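# Sand the dark guide coat off a board

## Task

Remove the thin dark guide coat from the entire board by sanding, leaving at most a few small specks, without cutting through into the primer underneath (cutting through means failure), and afterwards move the sander away from the board.

## Robot and tools

Robot: one six-joint arm carrying a disc sander. The round pad is 127 mm wide and faces along the tool point's +z axis. The tool point (end_effector_position) sits where the tool axis meets the face of the disc. A flat block juts roughly 9 cm from the last joint's axis toward the sander's -y side and rotates with it, so keep it clear of the board and table. Joints, base to tool: shoulder pan, shoulder lift, elbow, wrist 1, wrist 2, wrist 3. The elbow cannot fully straighten.

Frames: the scene frame has its origin on the table top beneath the arm base, +z up, and +y to the left when facing along +x. The base may be slightly tilted. All motion commands, however, are expressed in the tool point's own axes, not the scene frame.

The row: every motion command is a row of 7 numbers, each in [-1, 1]: dx, dy, dz, rx, ry, rz, run. The first six are an offset, not a pose: a change from the tool point's measured pose, in tool axes. 1.0 corresponds to 0.6 m for dx, dy, dz and to 180 degrees for rx, ry, rz, which together form one rotation vector. run above 0.01 switches the sander on; anything else switches it off. Six optional extra numbers (0 to 1) can follow, one stiffness scale per joint in the Joint positions order; each multiplies that joint's position gain and stays in effect until changed. Lower stiffness softens contact; zero can relieve a press, but small moves may then fail to start.

execute_actions(actions): actions is a list of actions; each action is a list of up to 15 rows, each row lasting one control step of 1/30 s. If fewer than 15 rows are given, the last row repeats to fill 15 steps. Every row in an action is an offset from the pose at the start of that action, not from the preceding row; for the first action in a call, that start is the last pose reported in a result. Each step, the commanded pose is clipped to at most 100 mm and 16 degrees from the measured pose, so large offsets need several actions. An empty list just returns the current state and images.

move(target, speed, blocking): target is one row as above, an offset in tool axes from the pose shown in the latest result. The tool point follows a straight path there. speed is the top path speed in m/s, 0.002 to 0.5 (default 0.25); rotation is capped at twice that in rad/s. Paths last 0.5 to 10 s and are cut off at 10 s. The run value is applied at the start. The path ignores obstacles, lags the command and may overshoot speed, especially near full reach. blocking=false returns after 0.5 s while motion continues; then only wait or stop are accepted until a result shows the move ended. The extra move: line reports the ending (done, off_target, moving, held, fault), active limits (paced = command clipped; held = a check blocked steps, after which the arm may surge fast) and distance from target.

wait(seconds): 0 to 10; the arm keeps its last command and a running move continues. stop(): brakes a running move; it needs room and does not switch off the sander. zoom_image(camera, region): camera is cam_head_left, cam_head_right, cam_high, cam_low or cam_wrist (all 504x504); region is [x0, y0, x1, y1] in pixels from the top-left, no larger than 504 by 504. finished_scene(scene): ends the current scene, given its number; irreversible. Replying without any tool call also ends things.

Results: a state line with end_effector_position (m), end_effector_quat_wxyz and velocities in the scene frame; the printed position may be off, more so at long reach. Hand target is where the controller is currently driving. force_n and torque_nm are wrist readings at the tool point in tool axes (n/a before the first action); pressing shows negative force z, and torque x and y reveal which pad edge carries the load. Expect noise and a fixed force offset, usually under 4 N. Joint torques are total drive output, nonzero in free air. A pose unreachable line means the clearance check (which treats the mount as part of the arm) altered or blocked the command.

Sanding: the pad cuts only where it presses, faster under more pressure and longer dwell. There is no force control and the foam compresses only a fraction of a millimetre, so keep the pad parallel to the board or it will grind on one edge. Overstaying or pressing hard burns through the primer, which fails the job. The motor keeps running across actions and while you think, so end actions with run 0 when not cutting; after switching off it still spins and cuts for a second or two, so lift off. Approach slowly; the arm is stiff, and even a small overshoot past contact can trigger a fault.

Faults and care: reaching a joint load limit (24.6 N m for each wrist joint, 132 N m for the others) or 150 N of outside force stops the arm for 10 s, turns off the sander and drops the rest of the call. Holding loads heats motors: a MOTOR HOT warning appears from 70 °C and an OVER-TEMPERATURE FAULT brakes the arm at 85 °C until it cools. Avoid slams, hard hits, heavy pushes and knocking things over. Finish by lifting the sander clear of the board with the motor off.

Each tool is called in YAML: its name, and indented under it one key for each argument.

## Session

I'll start by looking at the scene.

execute_actions:
  actions: []

Scene clock: 0.00 s.
end_effector_position=(+0.5649, +0.0885, +0.3820) force_n=(+0.6, +2.0, -1.6) torque_nm=(+0.25, -0.23, -0.16) end_effector_quat_wxyz=(-0.213, +0.609, +0.731, -0.223) end_effector_velocity=(+0.000, +0.000, +0.000) end_effector_angular_velocity=(+0.000, -0.001, +0.001)
Joint positions: [-0.339 -1.815  1.649 -1.405 -1.572 -1.912]
Joint velocities: [ 0. -0.  0. -0. -0. -0.]
Joint torques (N m, as the arm reports them, + toward a larger angle): no reading
Hand target: +0.565, +0.088, +0.382; -0.213, +0.609, +0.731, -0.223
Joint stiffness scale: [1. 1. 1. 1. 1. 1.]

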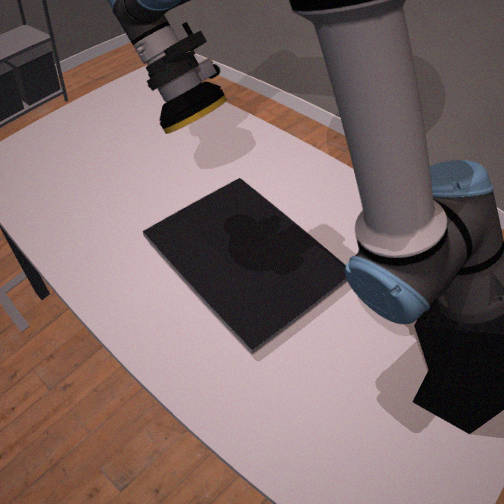

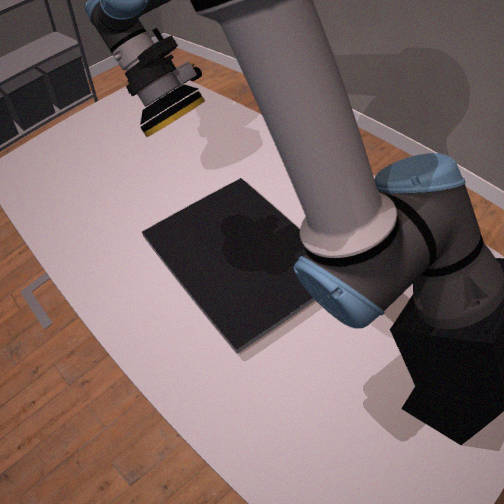

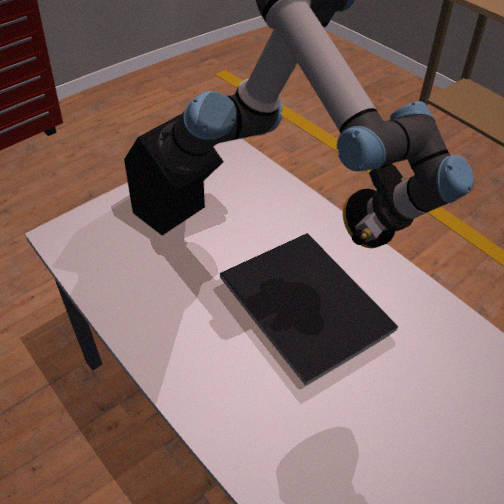

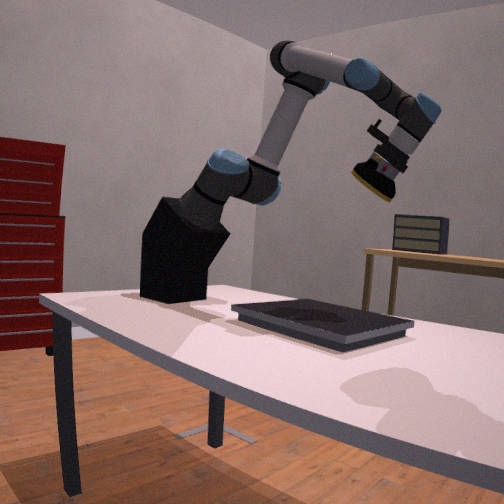

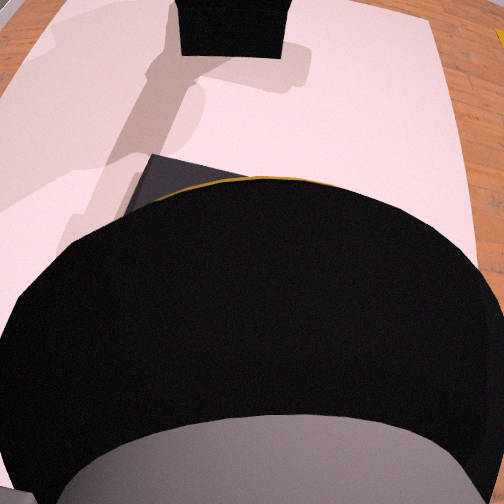

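zoom_image:
  camera: "cam_low"
  region: [200, 260, 440, 380]

zoom_image:
  camera: "cam_high"
  region: [180, 180, 440, 420]

Region (200, 260, 440, 380) of cam_low's 504x504 image, scaled by 2.100, with more detail than that image has.

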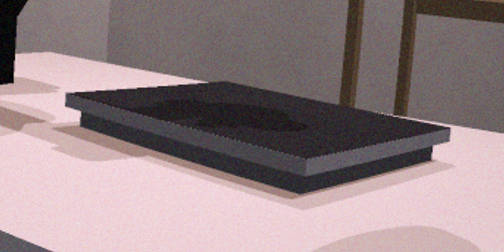

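Region (180, 180, 440, 420) of cam_high's 504x504 image, scaled by 1.938, with more detail than that image has; it fills the top 465 rows of this view, and the rest is white.

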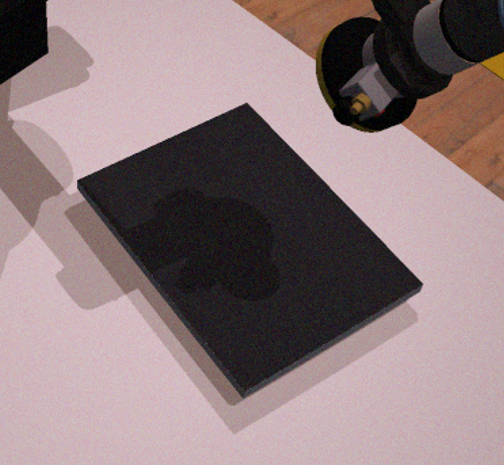

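move:
  target: [-0.1391, 0.0660, 0.3162, -0.1998, 0.0046, 0.0559, 0]
  speed: 0.25

Scene clock: 4.87 s.
end_effector_position=(+0.5015, +0.0006, +0.2030) force_n=(+2.7, +0.2, +1.3) torque_nm=(+0.33, -0.02, -0.09) end_effector_quat_wxyz=(+0.002, +0.706, +0.708, +0.000) end_effector_velocity=(+0.001, -0.000, +0.000) end_effector_angular_velocity=(-0.002, -0.008, -0.000)
Joint positions: [-0.661 -1.857  2.431 -2.688 -1.237 -1.962]
Joint velocities: [-0.     0.002  0.002 -0.012  0.002  0.003]
Joint torques (N m, as the arm reports them, + toward a larger angle): [  3.53 -21.91 -11.48  -3.43   0.28   0.45]
Hand target: +0.500, +0.000, +0.202; +0.001, +0.707, +0.707, -0.000
Off the commanded pose: 0.002 m, 0 deg.
Joint stiffness scale: [1. 1. 1. 1. 1. 1.]
move: done

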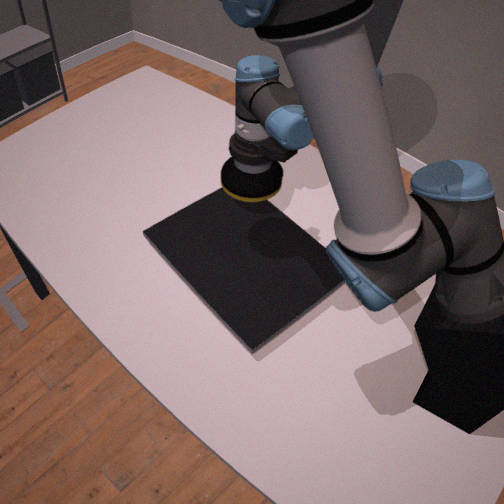

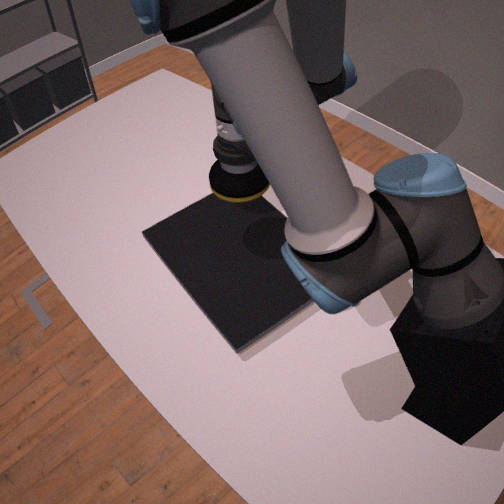

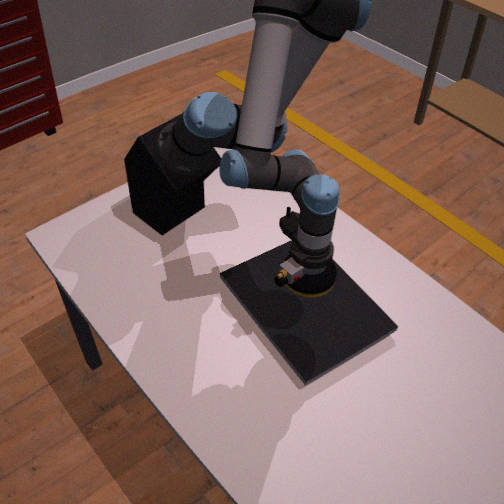

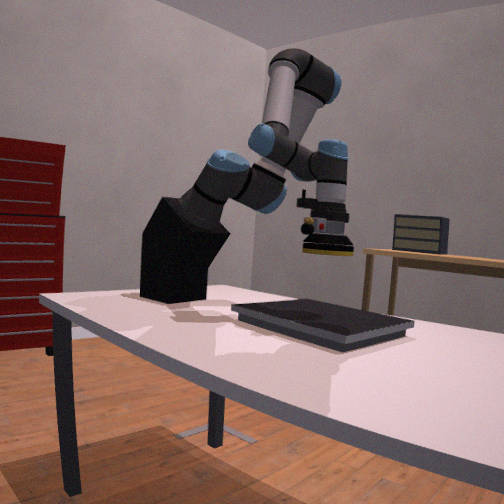

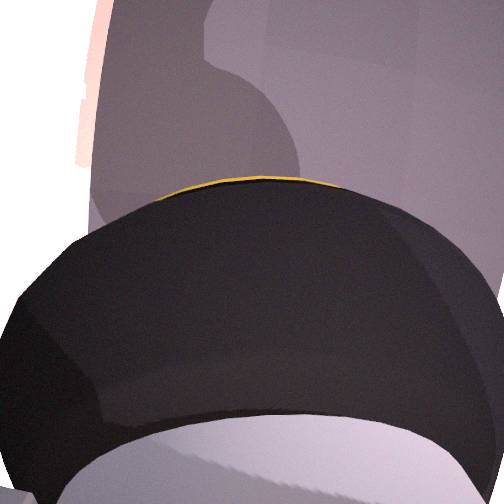

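zoom_image:
  camera: "cam_wrist"
  region: [0, 0, 504, 252]

Region (0, 0, 504, 252) of cam_wrist's 504x504 image, scaled by 1.000.

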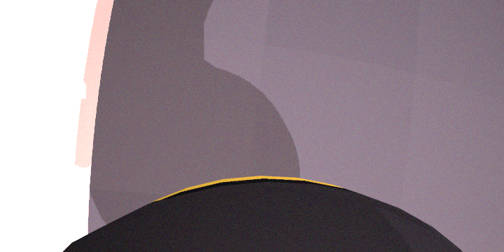

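move:
  target: [0, 0, 0.22, 0, 0, 0, 0]
  speed: 0.2

Scene clock: 10.07 s.
end_effector_position=(+0.5012, -0.0002, +0.0718) force_n=(+2.4, +6.3, -4.3) torque_nm=(+0.73, -0.23, -0.13) end_effector_quat_wxyz=(+0.002, +0.707, +0.707, +0.000) end_effector_velocity=(-0.000, -0.001, -0.001) end_effector_angular_velocity=(-0.003, -0.001, -0.003)
Joint positions: [-0.546 -1.375  2.381 -3.149 -1.299 -1.858]
Joint velocities: [ 0.     0.005  0.    -0.007 -0.002  0.004]
Joint torques (N m, as the arm reports them, + toward a larger angle): [  3.08 -33.13  -6.69  -3.57  -0.75   0.41]
Hand target: +0.502, +0.000, +0.071; +0.002, +0.706, +0.708, +0.000
Off the commanded pose: 0.001 m, 0 deg.
Joint stiffness scale: [1. 1. 1. 1. 1. 1.]
move: done

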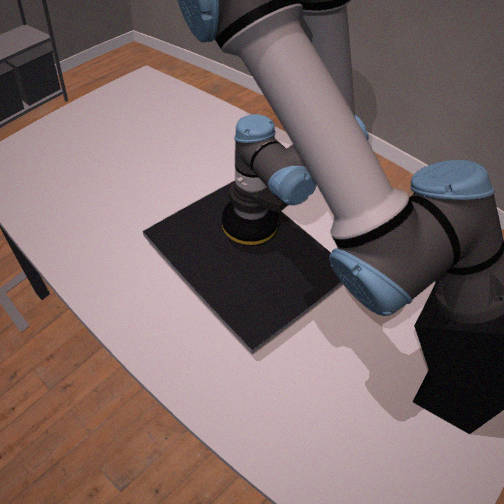

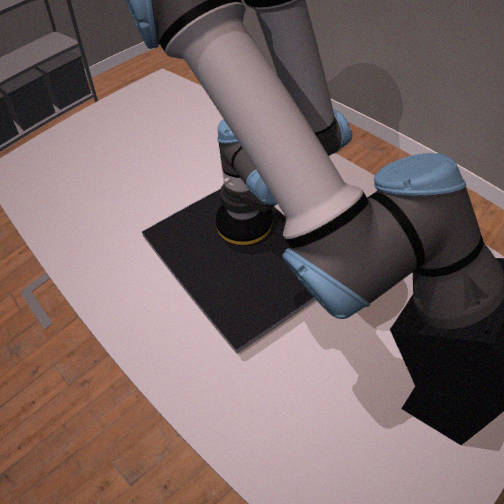

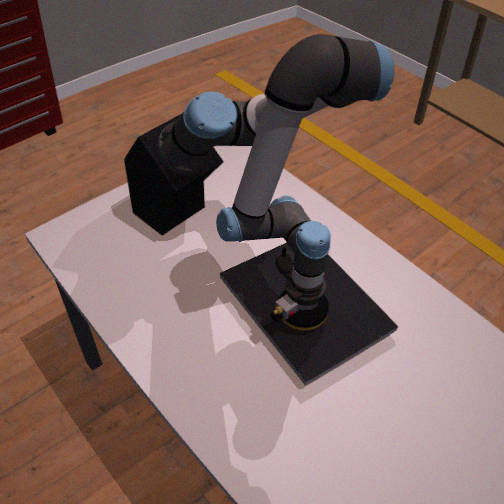

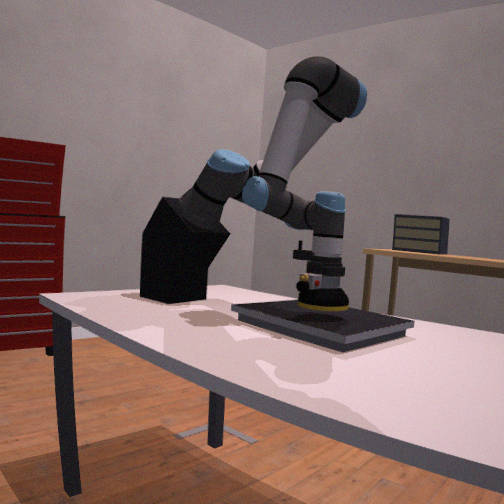

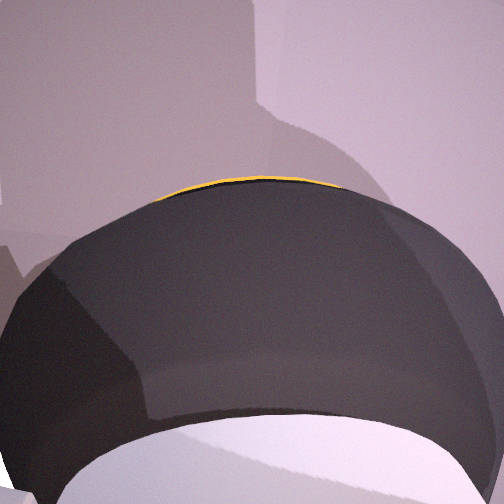

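zoom_image:
  camera: "cam_low"
  region: [220, 240, 430, 370]

zoom_image:
  camera: "cam_high"
  region: [200, 200, 420, 400]

zoom_image:
  camera: "cam_head_left"
  region: [130, 150, 370, 370]

Region (220, 240, 430, 370) of cam_low's 504x504 image, scaled by 2.400, with more detail than that image has; it fills the top 312 rows of this view, and the rest is white.

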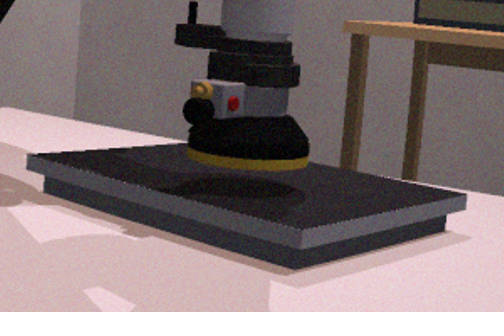

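Region (200, 200, 420, 400) of cam_high's 504x504 image, scaled by 2.291, with more detail than that image has; it fills the top 458 rows of this view, and the rest is white.

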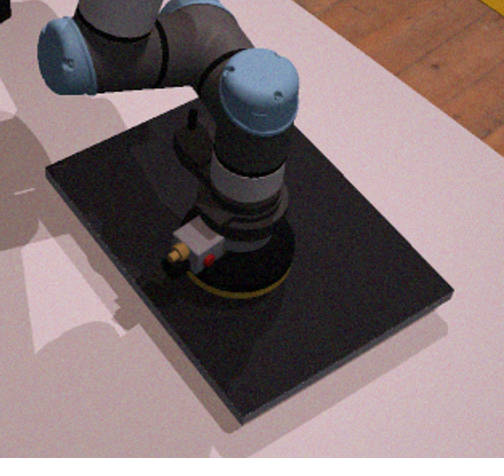

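Region (130, 150, 370, 370) of cam_head_left's 504x504 image, scaled by 2.100, with more detail than that image has; it fills the top 462 rows of this view, and the rest is white.

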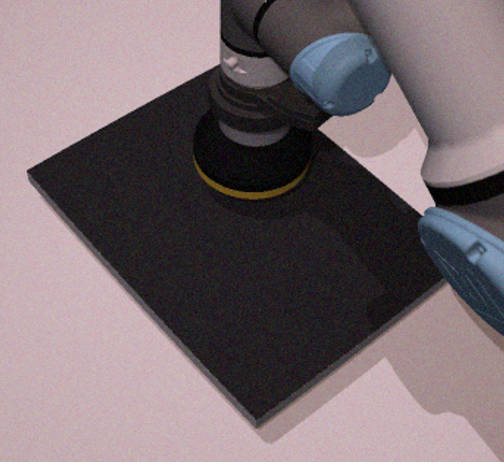

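move:
  target: [0, 0, 0.035, 0, 0, 0, 0, 0.3, 0.3, 0.3, 0.3, 0.3, 0.3]
  speed: 0.04

Scene clock: 14.73 s.
end_effector_position=(+0.4968, -0.0022, +0.0521) force_n=(+1.8, +2.7, -5.5) torque_nm=(+0.26, -0.18, -0.21) end_effector_quat_wxyz=(-0.001, +0.709, +0.705, -0.002) end_effector_velocity=(+0.005, -0.000, +0.002) end_effector_angular_velocity=(-0.005, -0.016, +0.004)
Joint positions: [-0.54  -1.308  2.368 -3.199 -1.303 -1.848]
Joint velocities: [ 0.002 -0.    -0.004 -0.014 -0.001  0.003]
Joint torques (N m, as the arm reports them, + toward a larger angle): [  4.08 -33.48  -6.4   -3.52  -0.77   0.49]
Hand target: +0.501, -0.000, +0.051; +0.002, +0.707, +0.707, +0.000
Off the commanded pose: 0.005 m, 1 deg.
Joint stiffness scale: [0.3 0.3 0.3 0.3 0.3 0.3]
move: off_target

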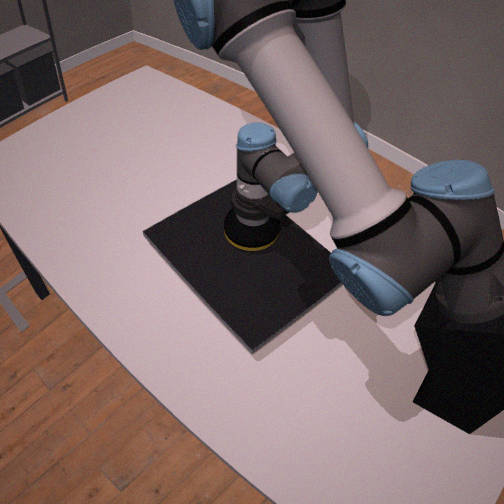

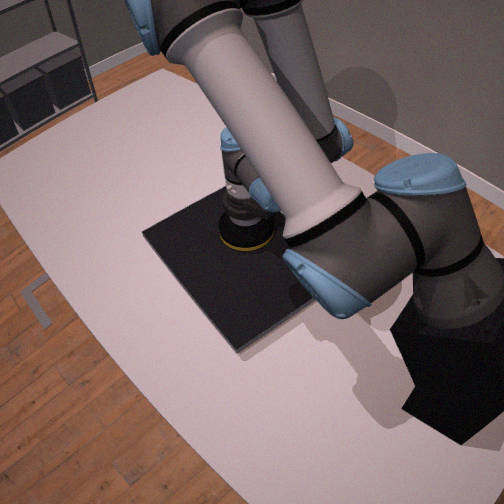

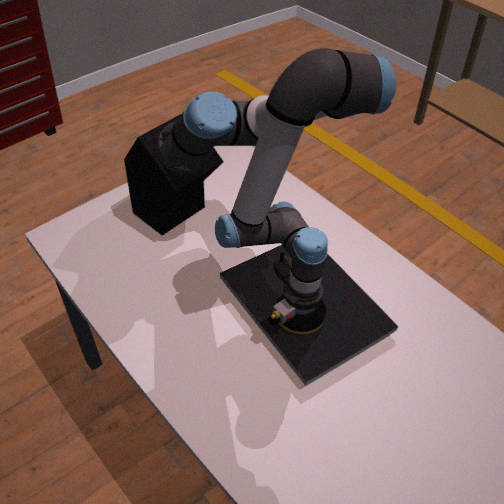

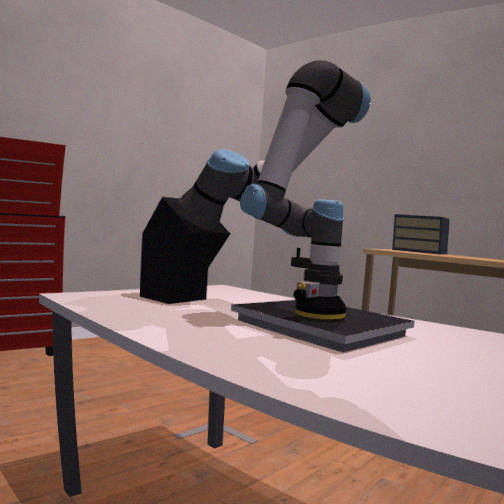

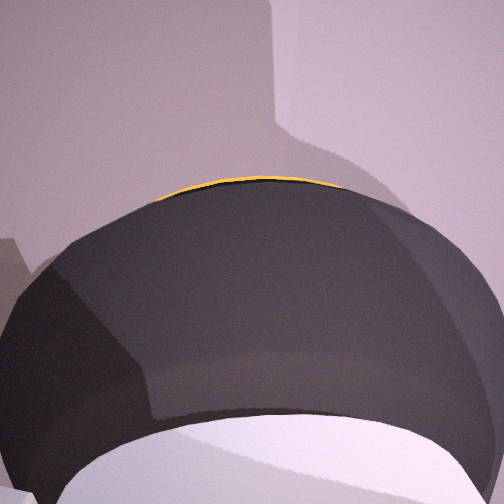

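execute_actions:
  actions:
    - [[0.003,0.007,0.01,0,0,0,0]]
    - [[0,0,0.01,0,0,0,0]]

Scene clock: 16.17 s.
end_effector_position=(+0.4956, -0.0030, +0.0442) force_n=(+1.1, +4.4, +1.6) torque_nm=(+0.59, +0.15, +0.03) end_effector_quat_wxyz=(-0.003, +0.712, +0.703, -0.003) end_effector_velocity=(+0.000, -0.000, -0.001) end_effector_angular_velocity=(+0.000, -0.003, -0.000)
Joint positions: [-0.537 -1.283  2.36  -3.211 -1.305 -1.839]
Joint velocities: [ 0.     0.006 -0.    -0.008  0.001  0.001]
Joint torques (N m, as the arm reports them, + toward a larger angle): [  2.33 -34.51  -4.95  -3.36  -0.47   0.34]
Hand target: +0.498, -0.003, +0.042; -0.002, +0.711, +0.703, -0.003
Off the commanded pose: 0.003 m, 0 deg.
Joint stiffness scale: [0.3 0.3 0.3 0.3 0.3 0.3]

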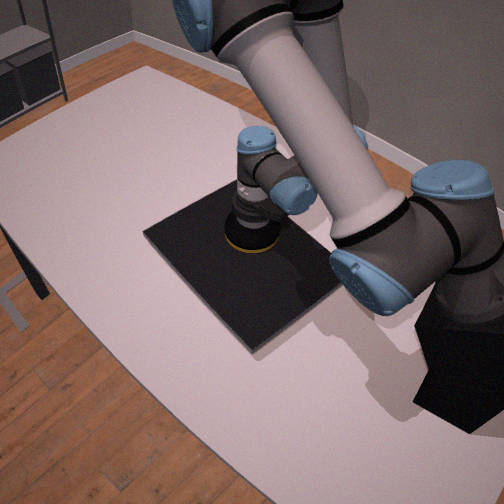

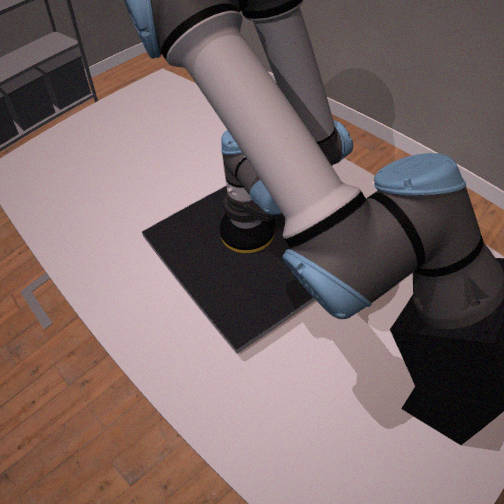

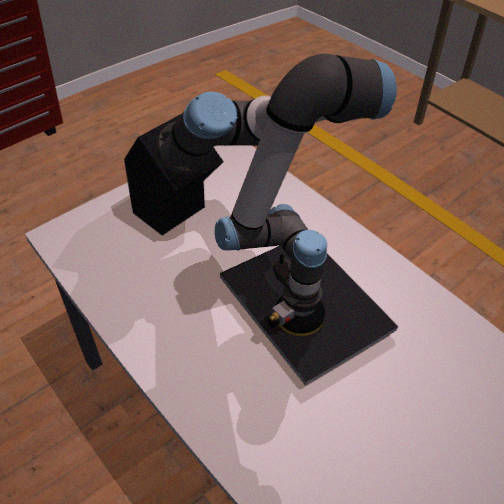

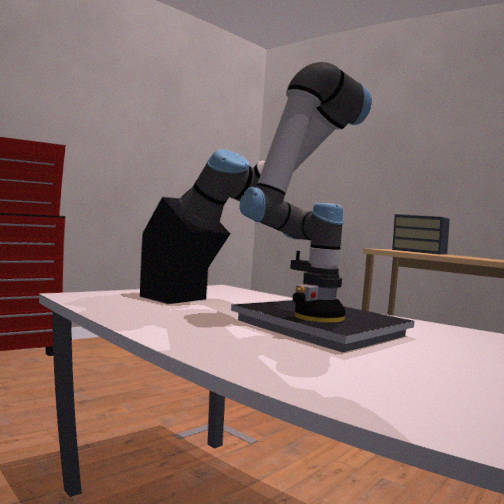

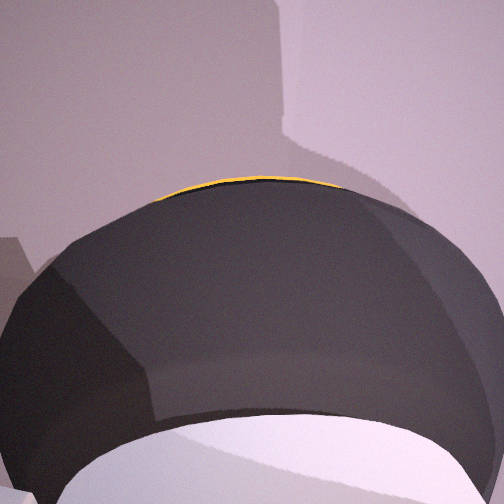

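execute_actions:
  actions:
    - [[0.004,0.006,0.0125,0,0,0,0]]
    - [[0,0,0.0125,0,0,0,0]]

Scene clock: 17.57 s.
end_effector_position=(+0.4980, -0.0036, +0.0431) force_n=(-1.0, -1.7, -12.0) torque_nm=(+0.83, +0.80, -0.04) end_effector_quat_wxyz=(+0.003, +0.713, +0.701, -0.002) end_effector_velocity=(+0.000, -0.000, -0.000) end_effector_angular_velocity=(-0.002, -0.003, +0.001)
Joint positions: [-0.534 -1.275  2.358 -3.231 -1.31  -1.829]
Joint velocities: [ 0.     0.002  0.    -0.006 -0.001  0.   ]
Joint torques (N m, as the arm reports them, + toward a larger angle): [  1.78 -29.29  -4.88  -3.48  -0.6    0.68]
Hand target: +0.496, -0.003, +0.036; -0.001, +0.713, +0.701, -0.004
Off the commanded pose: 0.008 m, 1 deg.
Joint stiffness scale: [0.3 0.3 0.3 0.3 0.3 0.3]

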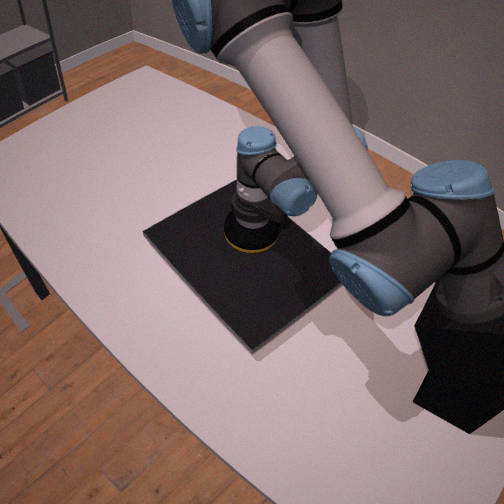

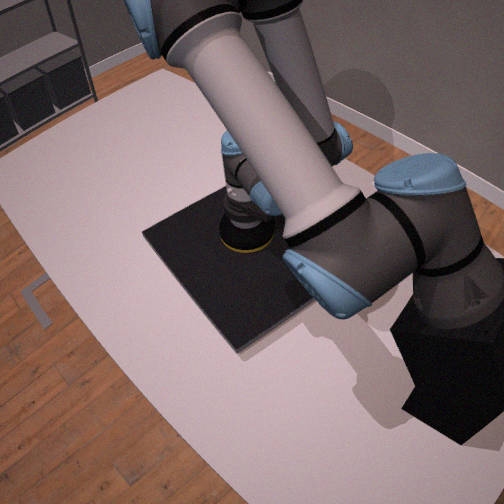

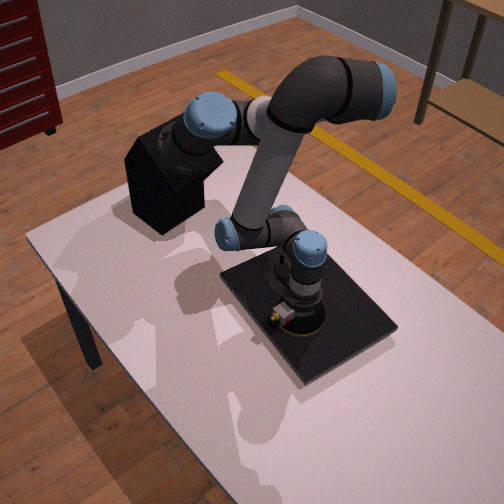

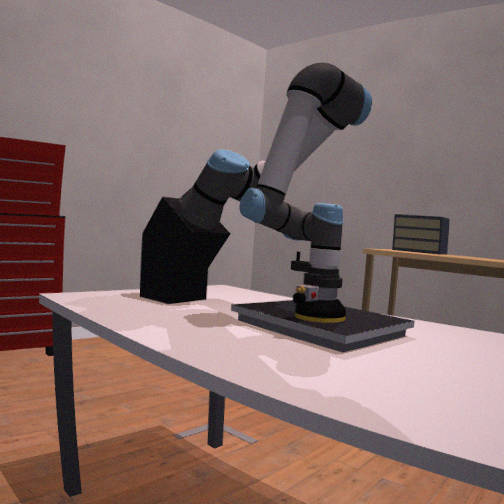

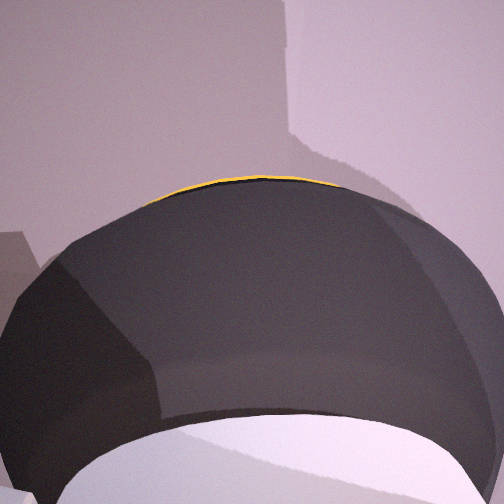

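move:
  target: [0.02, 0, 0.0125, 0, 0, 0, 0]
  speed: 0.01
  blocking: false

wait:
  seconds: 2

Scene clock: 24.97 s.
end_effector_position=(+0.4982, -0.0035, +0.0433) force_n=(-2.0, -7.6, -11.3) torque_nm=(-0.40, +0.90, -0.21) end_effector_quat_wxyz=(+0.004, +0.714, +0.700, -0.001) end_effector_velocity=(+0.003, +0.001, +0.001) end_effector_angular_velocity=(-0.008, -0.012, -0.010)
Joint positions: [-0.534 -1.275  2.358 -3.233 -1.31  -1.825]
Joint velocities: [ 0.005  0.001 -0.    -0.016 -0.007  0.018]
Joint torques (N m, as the arm reports them, + toward a larger angle): [  3.2  -33.77  -3.62  -3.62  -0.56   0.51]
Hand target: +0.498, +0.001, +0.041; +0.004, +0.713, +0.701, -0.002
Off the commanded pose: 0.014 m, 0 deg.
Joint stiffness scale: [0.3 0.3 0.3 0.3 0.3 0.3]
move: running

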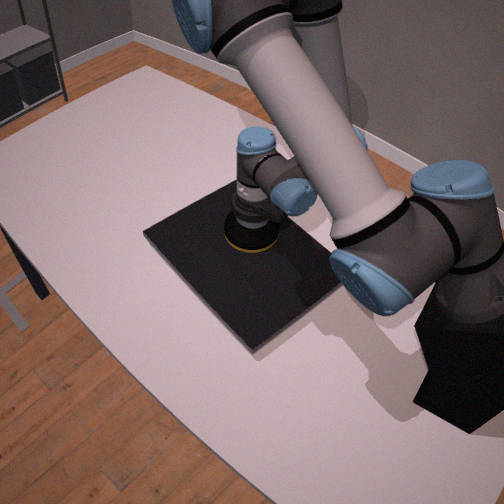

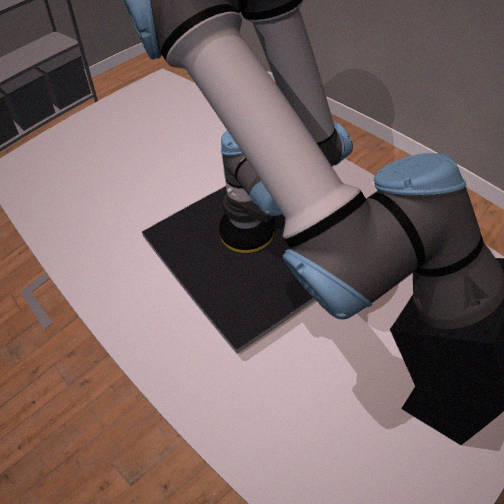

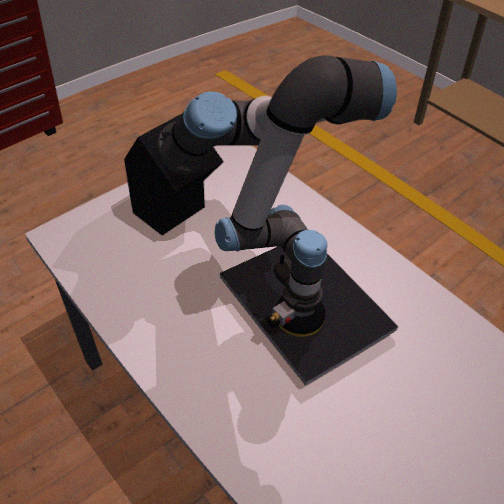

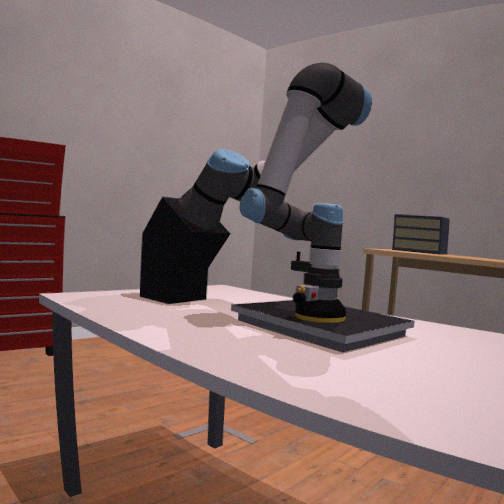

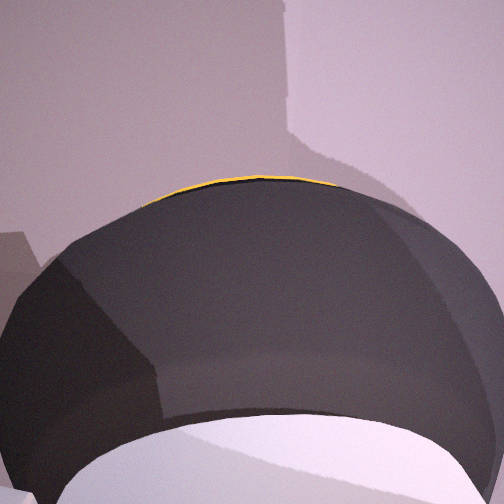

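Scene clock: 26.10 s.
end_effector_position=(+0.5008, +0.0015, +0.0437) force_n=(-0.9, -2.3, -12.3) torque_nm=(+0.25, +0.22, -0.26) end_effector_quat_wxyz=(+0.012, +0.715, +0.699, -0.001) end_effector_velocity=(+0.002, +0.003, +0.000) end_effector_angular_velocity=(-0.005, -0.005, -0.000)
Joint positions: [-0.517 -1.272  2.357 -3.253 -1.326 -1.804]
Joint velocities: [ 0.009  0.001 -0.001 -0.008 -0.009  0.01 ]
Joint torques (N m, as the arm reports them, + toward a larger angle): [  3.66 -29.85  -4.38  -3.04  -0.39   0.43]
Hand target: +0.498, +0.008, +0.036; +0.004, +0.713, +0.701, -0.002
Off the commanded pose: 0.011 m, 1 deg.
Joint stiffness scale: [0.3 0.3 0.3 0.3 0.3 0.3]
earlier move: off_target
wait: 1.13 of 2 s (the move ended)

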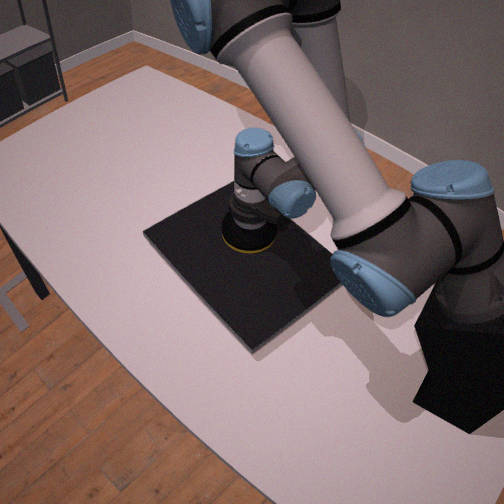

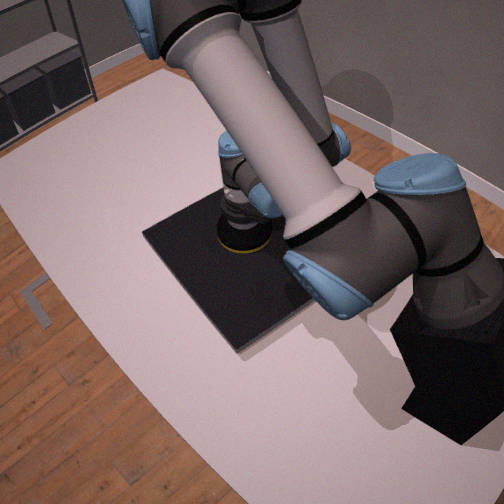

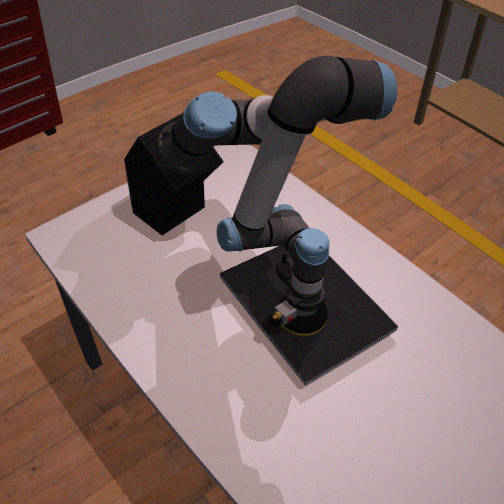

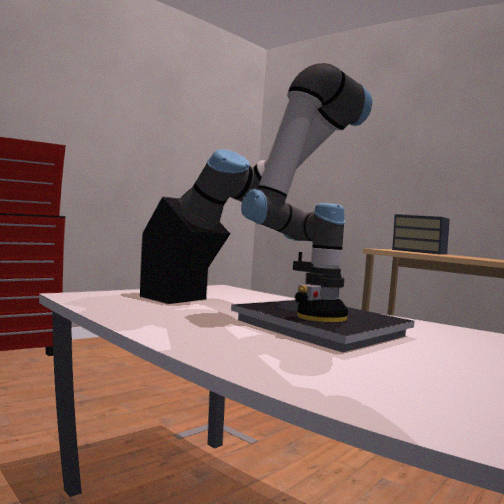

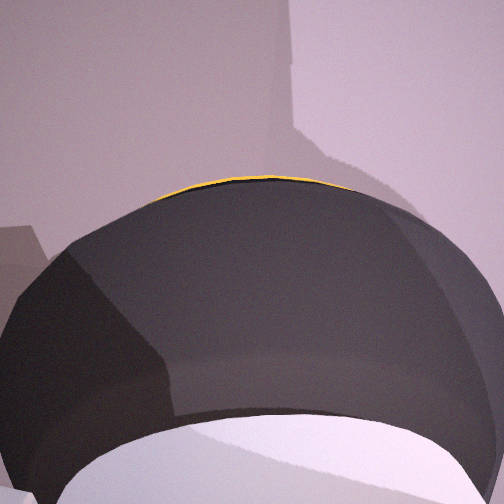

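execute_actions:
  actions:
    - [[0,0,-0.008,0.0049,0.0059,0.0233,0]]
    - [[0,0,0,0,0,0,0,1,1,1,1,1,1]]

Scene clock: 36.53 s.
end_effector_position=(+0.4993, +0.0047, +0.0462) force_n=(+3.0, -0.2, -1.2) torque_nm=(-0.06, -0.22, +0.07) end_effector_quat_wxyz=(-0.001, +0.736, +0.677, +0.000) end_effector_velocity=(+0.000, +0.000, +0.000) end_effector_angular_velocity=(-0.000, -0.001, +0.002)
Joint positions: [-0.52  -1.288  2.357 -3.215 -1.31  -1.752]
Joint velocities: [ 0.    -0.     0.    -0.001 -0.    -0.001]
Joint torques (N m, as the arm reports them, + toward a larger angle): [  1.9  -35.39  -2.88  -3.54  -0.62  -0.25]
Hand target: +0.499, +0.005, +0.046; -0.001, +0.736, +0.677, +0.000
Off the commanded pose: 0.000 m, 0 deg.
Joint stiffness scale: [1. 1. 1. 1. 1. 1.]

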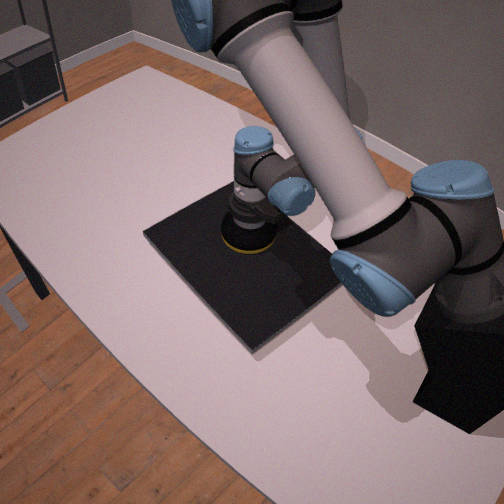

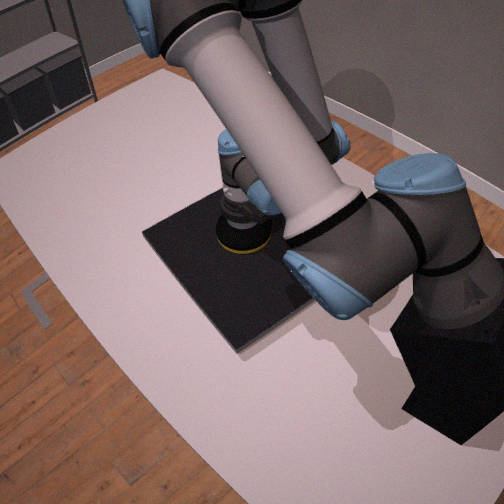

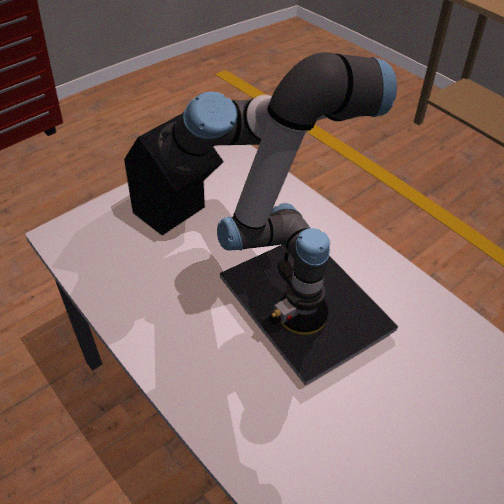

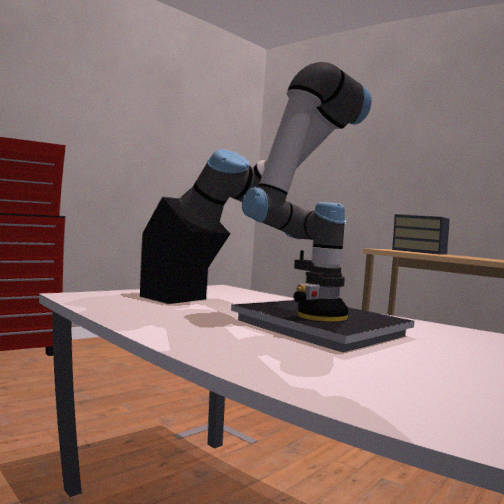

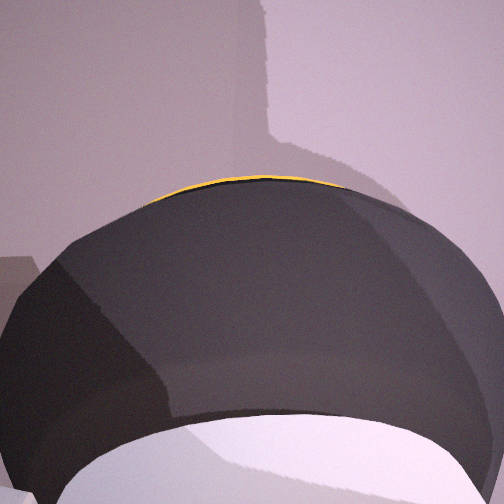

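execute_actions:
  actions:
    - [[0,0,0.0045,0,0,0,0]]
    - [[0,-0.0107,0.0078,0.0064,0.0011,0.0017,0]]
    - [[0,-0.0107,0.0078,0.0064,0.0011,0.0017,0]]

Scene clock: 38.93 s.
end_effector_position=(+0.4970, +0.0044, +0.0428) force_n=(+7.5, +3.6, -23.5) torque_nm=(-0.59, -0.82, -0.11) end_effector_quat_wxyz=(-0.004, +0.737, +0.676, -0.002) end_effector_velocity=(+0.001, -0.000, +0.000) end_effector_angular_velocity=(-0.001, -0.002, +0.001)
Joint positions: [-0.52  -1.279  2.355 -3.214 -1.31  -1.751]
Joint velocities: [ 0.    -0.001 -0.    -0.001 -0.    -0.   ]
Joint torques (N m, as the arm reports them, + toward a larger angle): [  1.78 -27.52  -0.68   0.64  -0.32   0.31]
Hand target: +0.491, +0.005, +0.038; -0.012, +0.739, +0.674, -0.007
Off the commanded pose: 0.008 m, 1 deg.
Joint stiffness scale: [1. 1. 1. 1. 1. 1.]

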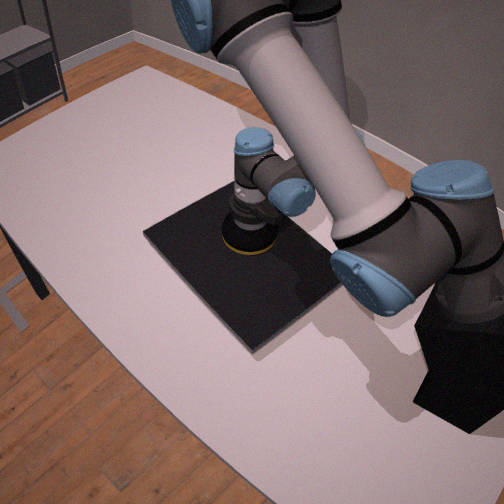

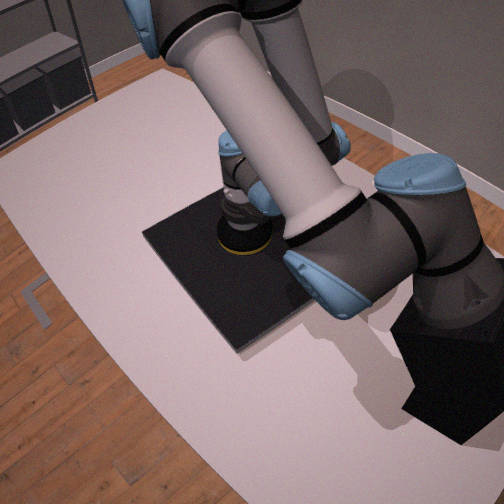

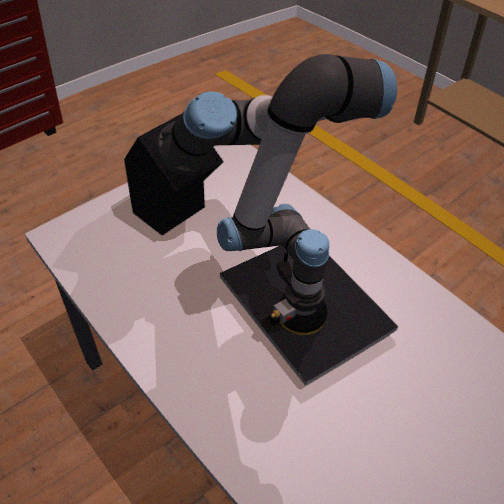

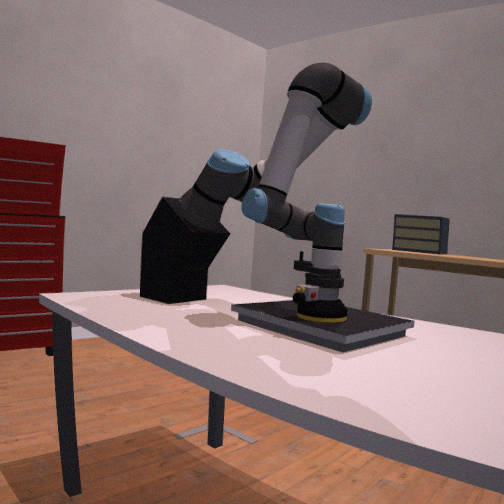

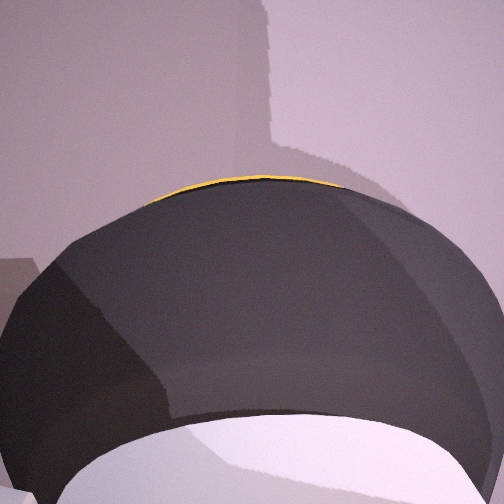

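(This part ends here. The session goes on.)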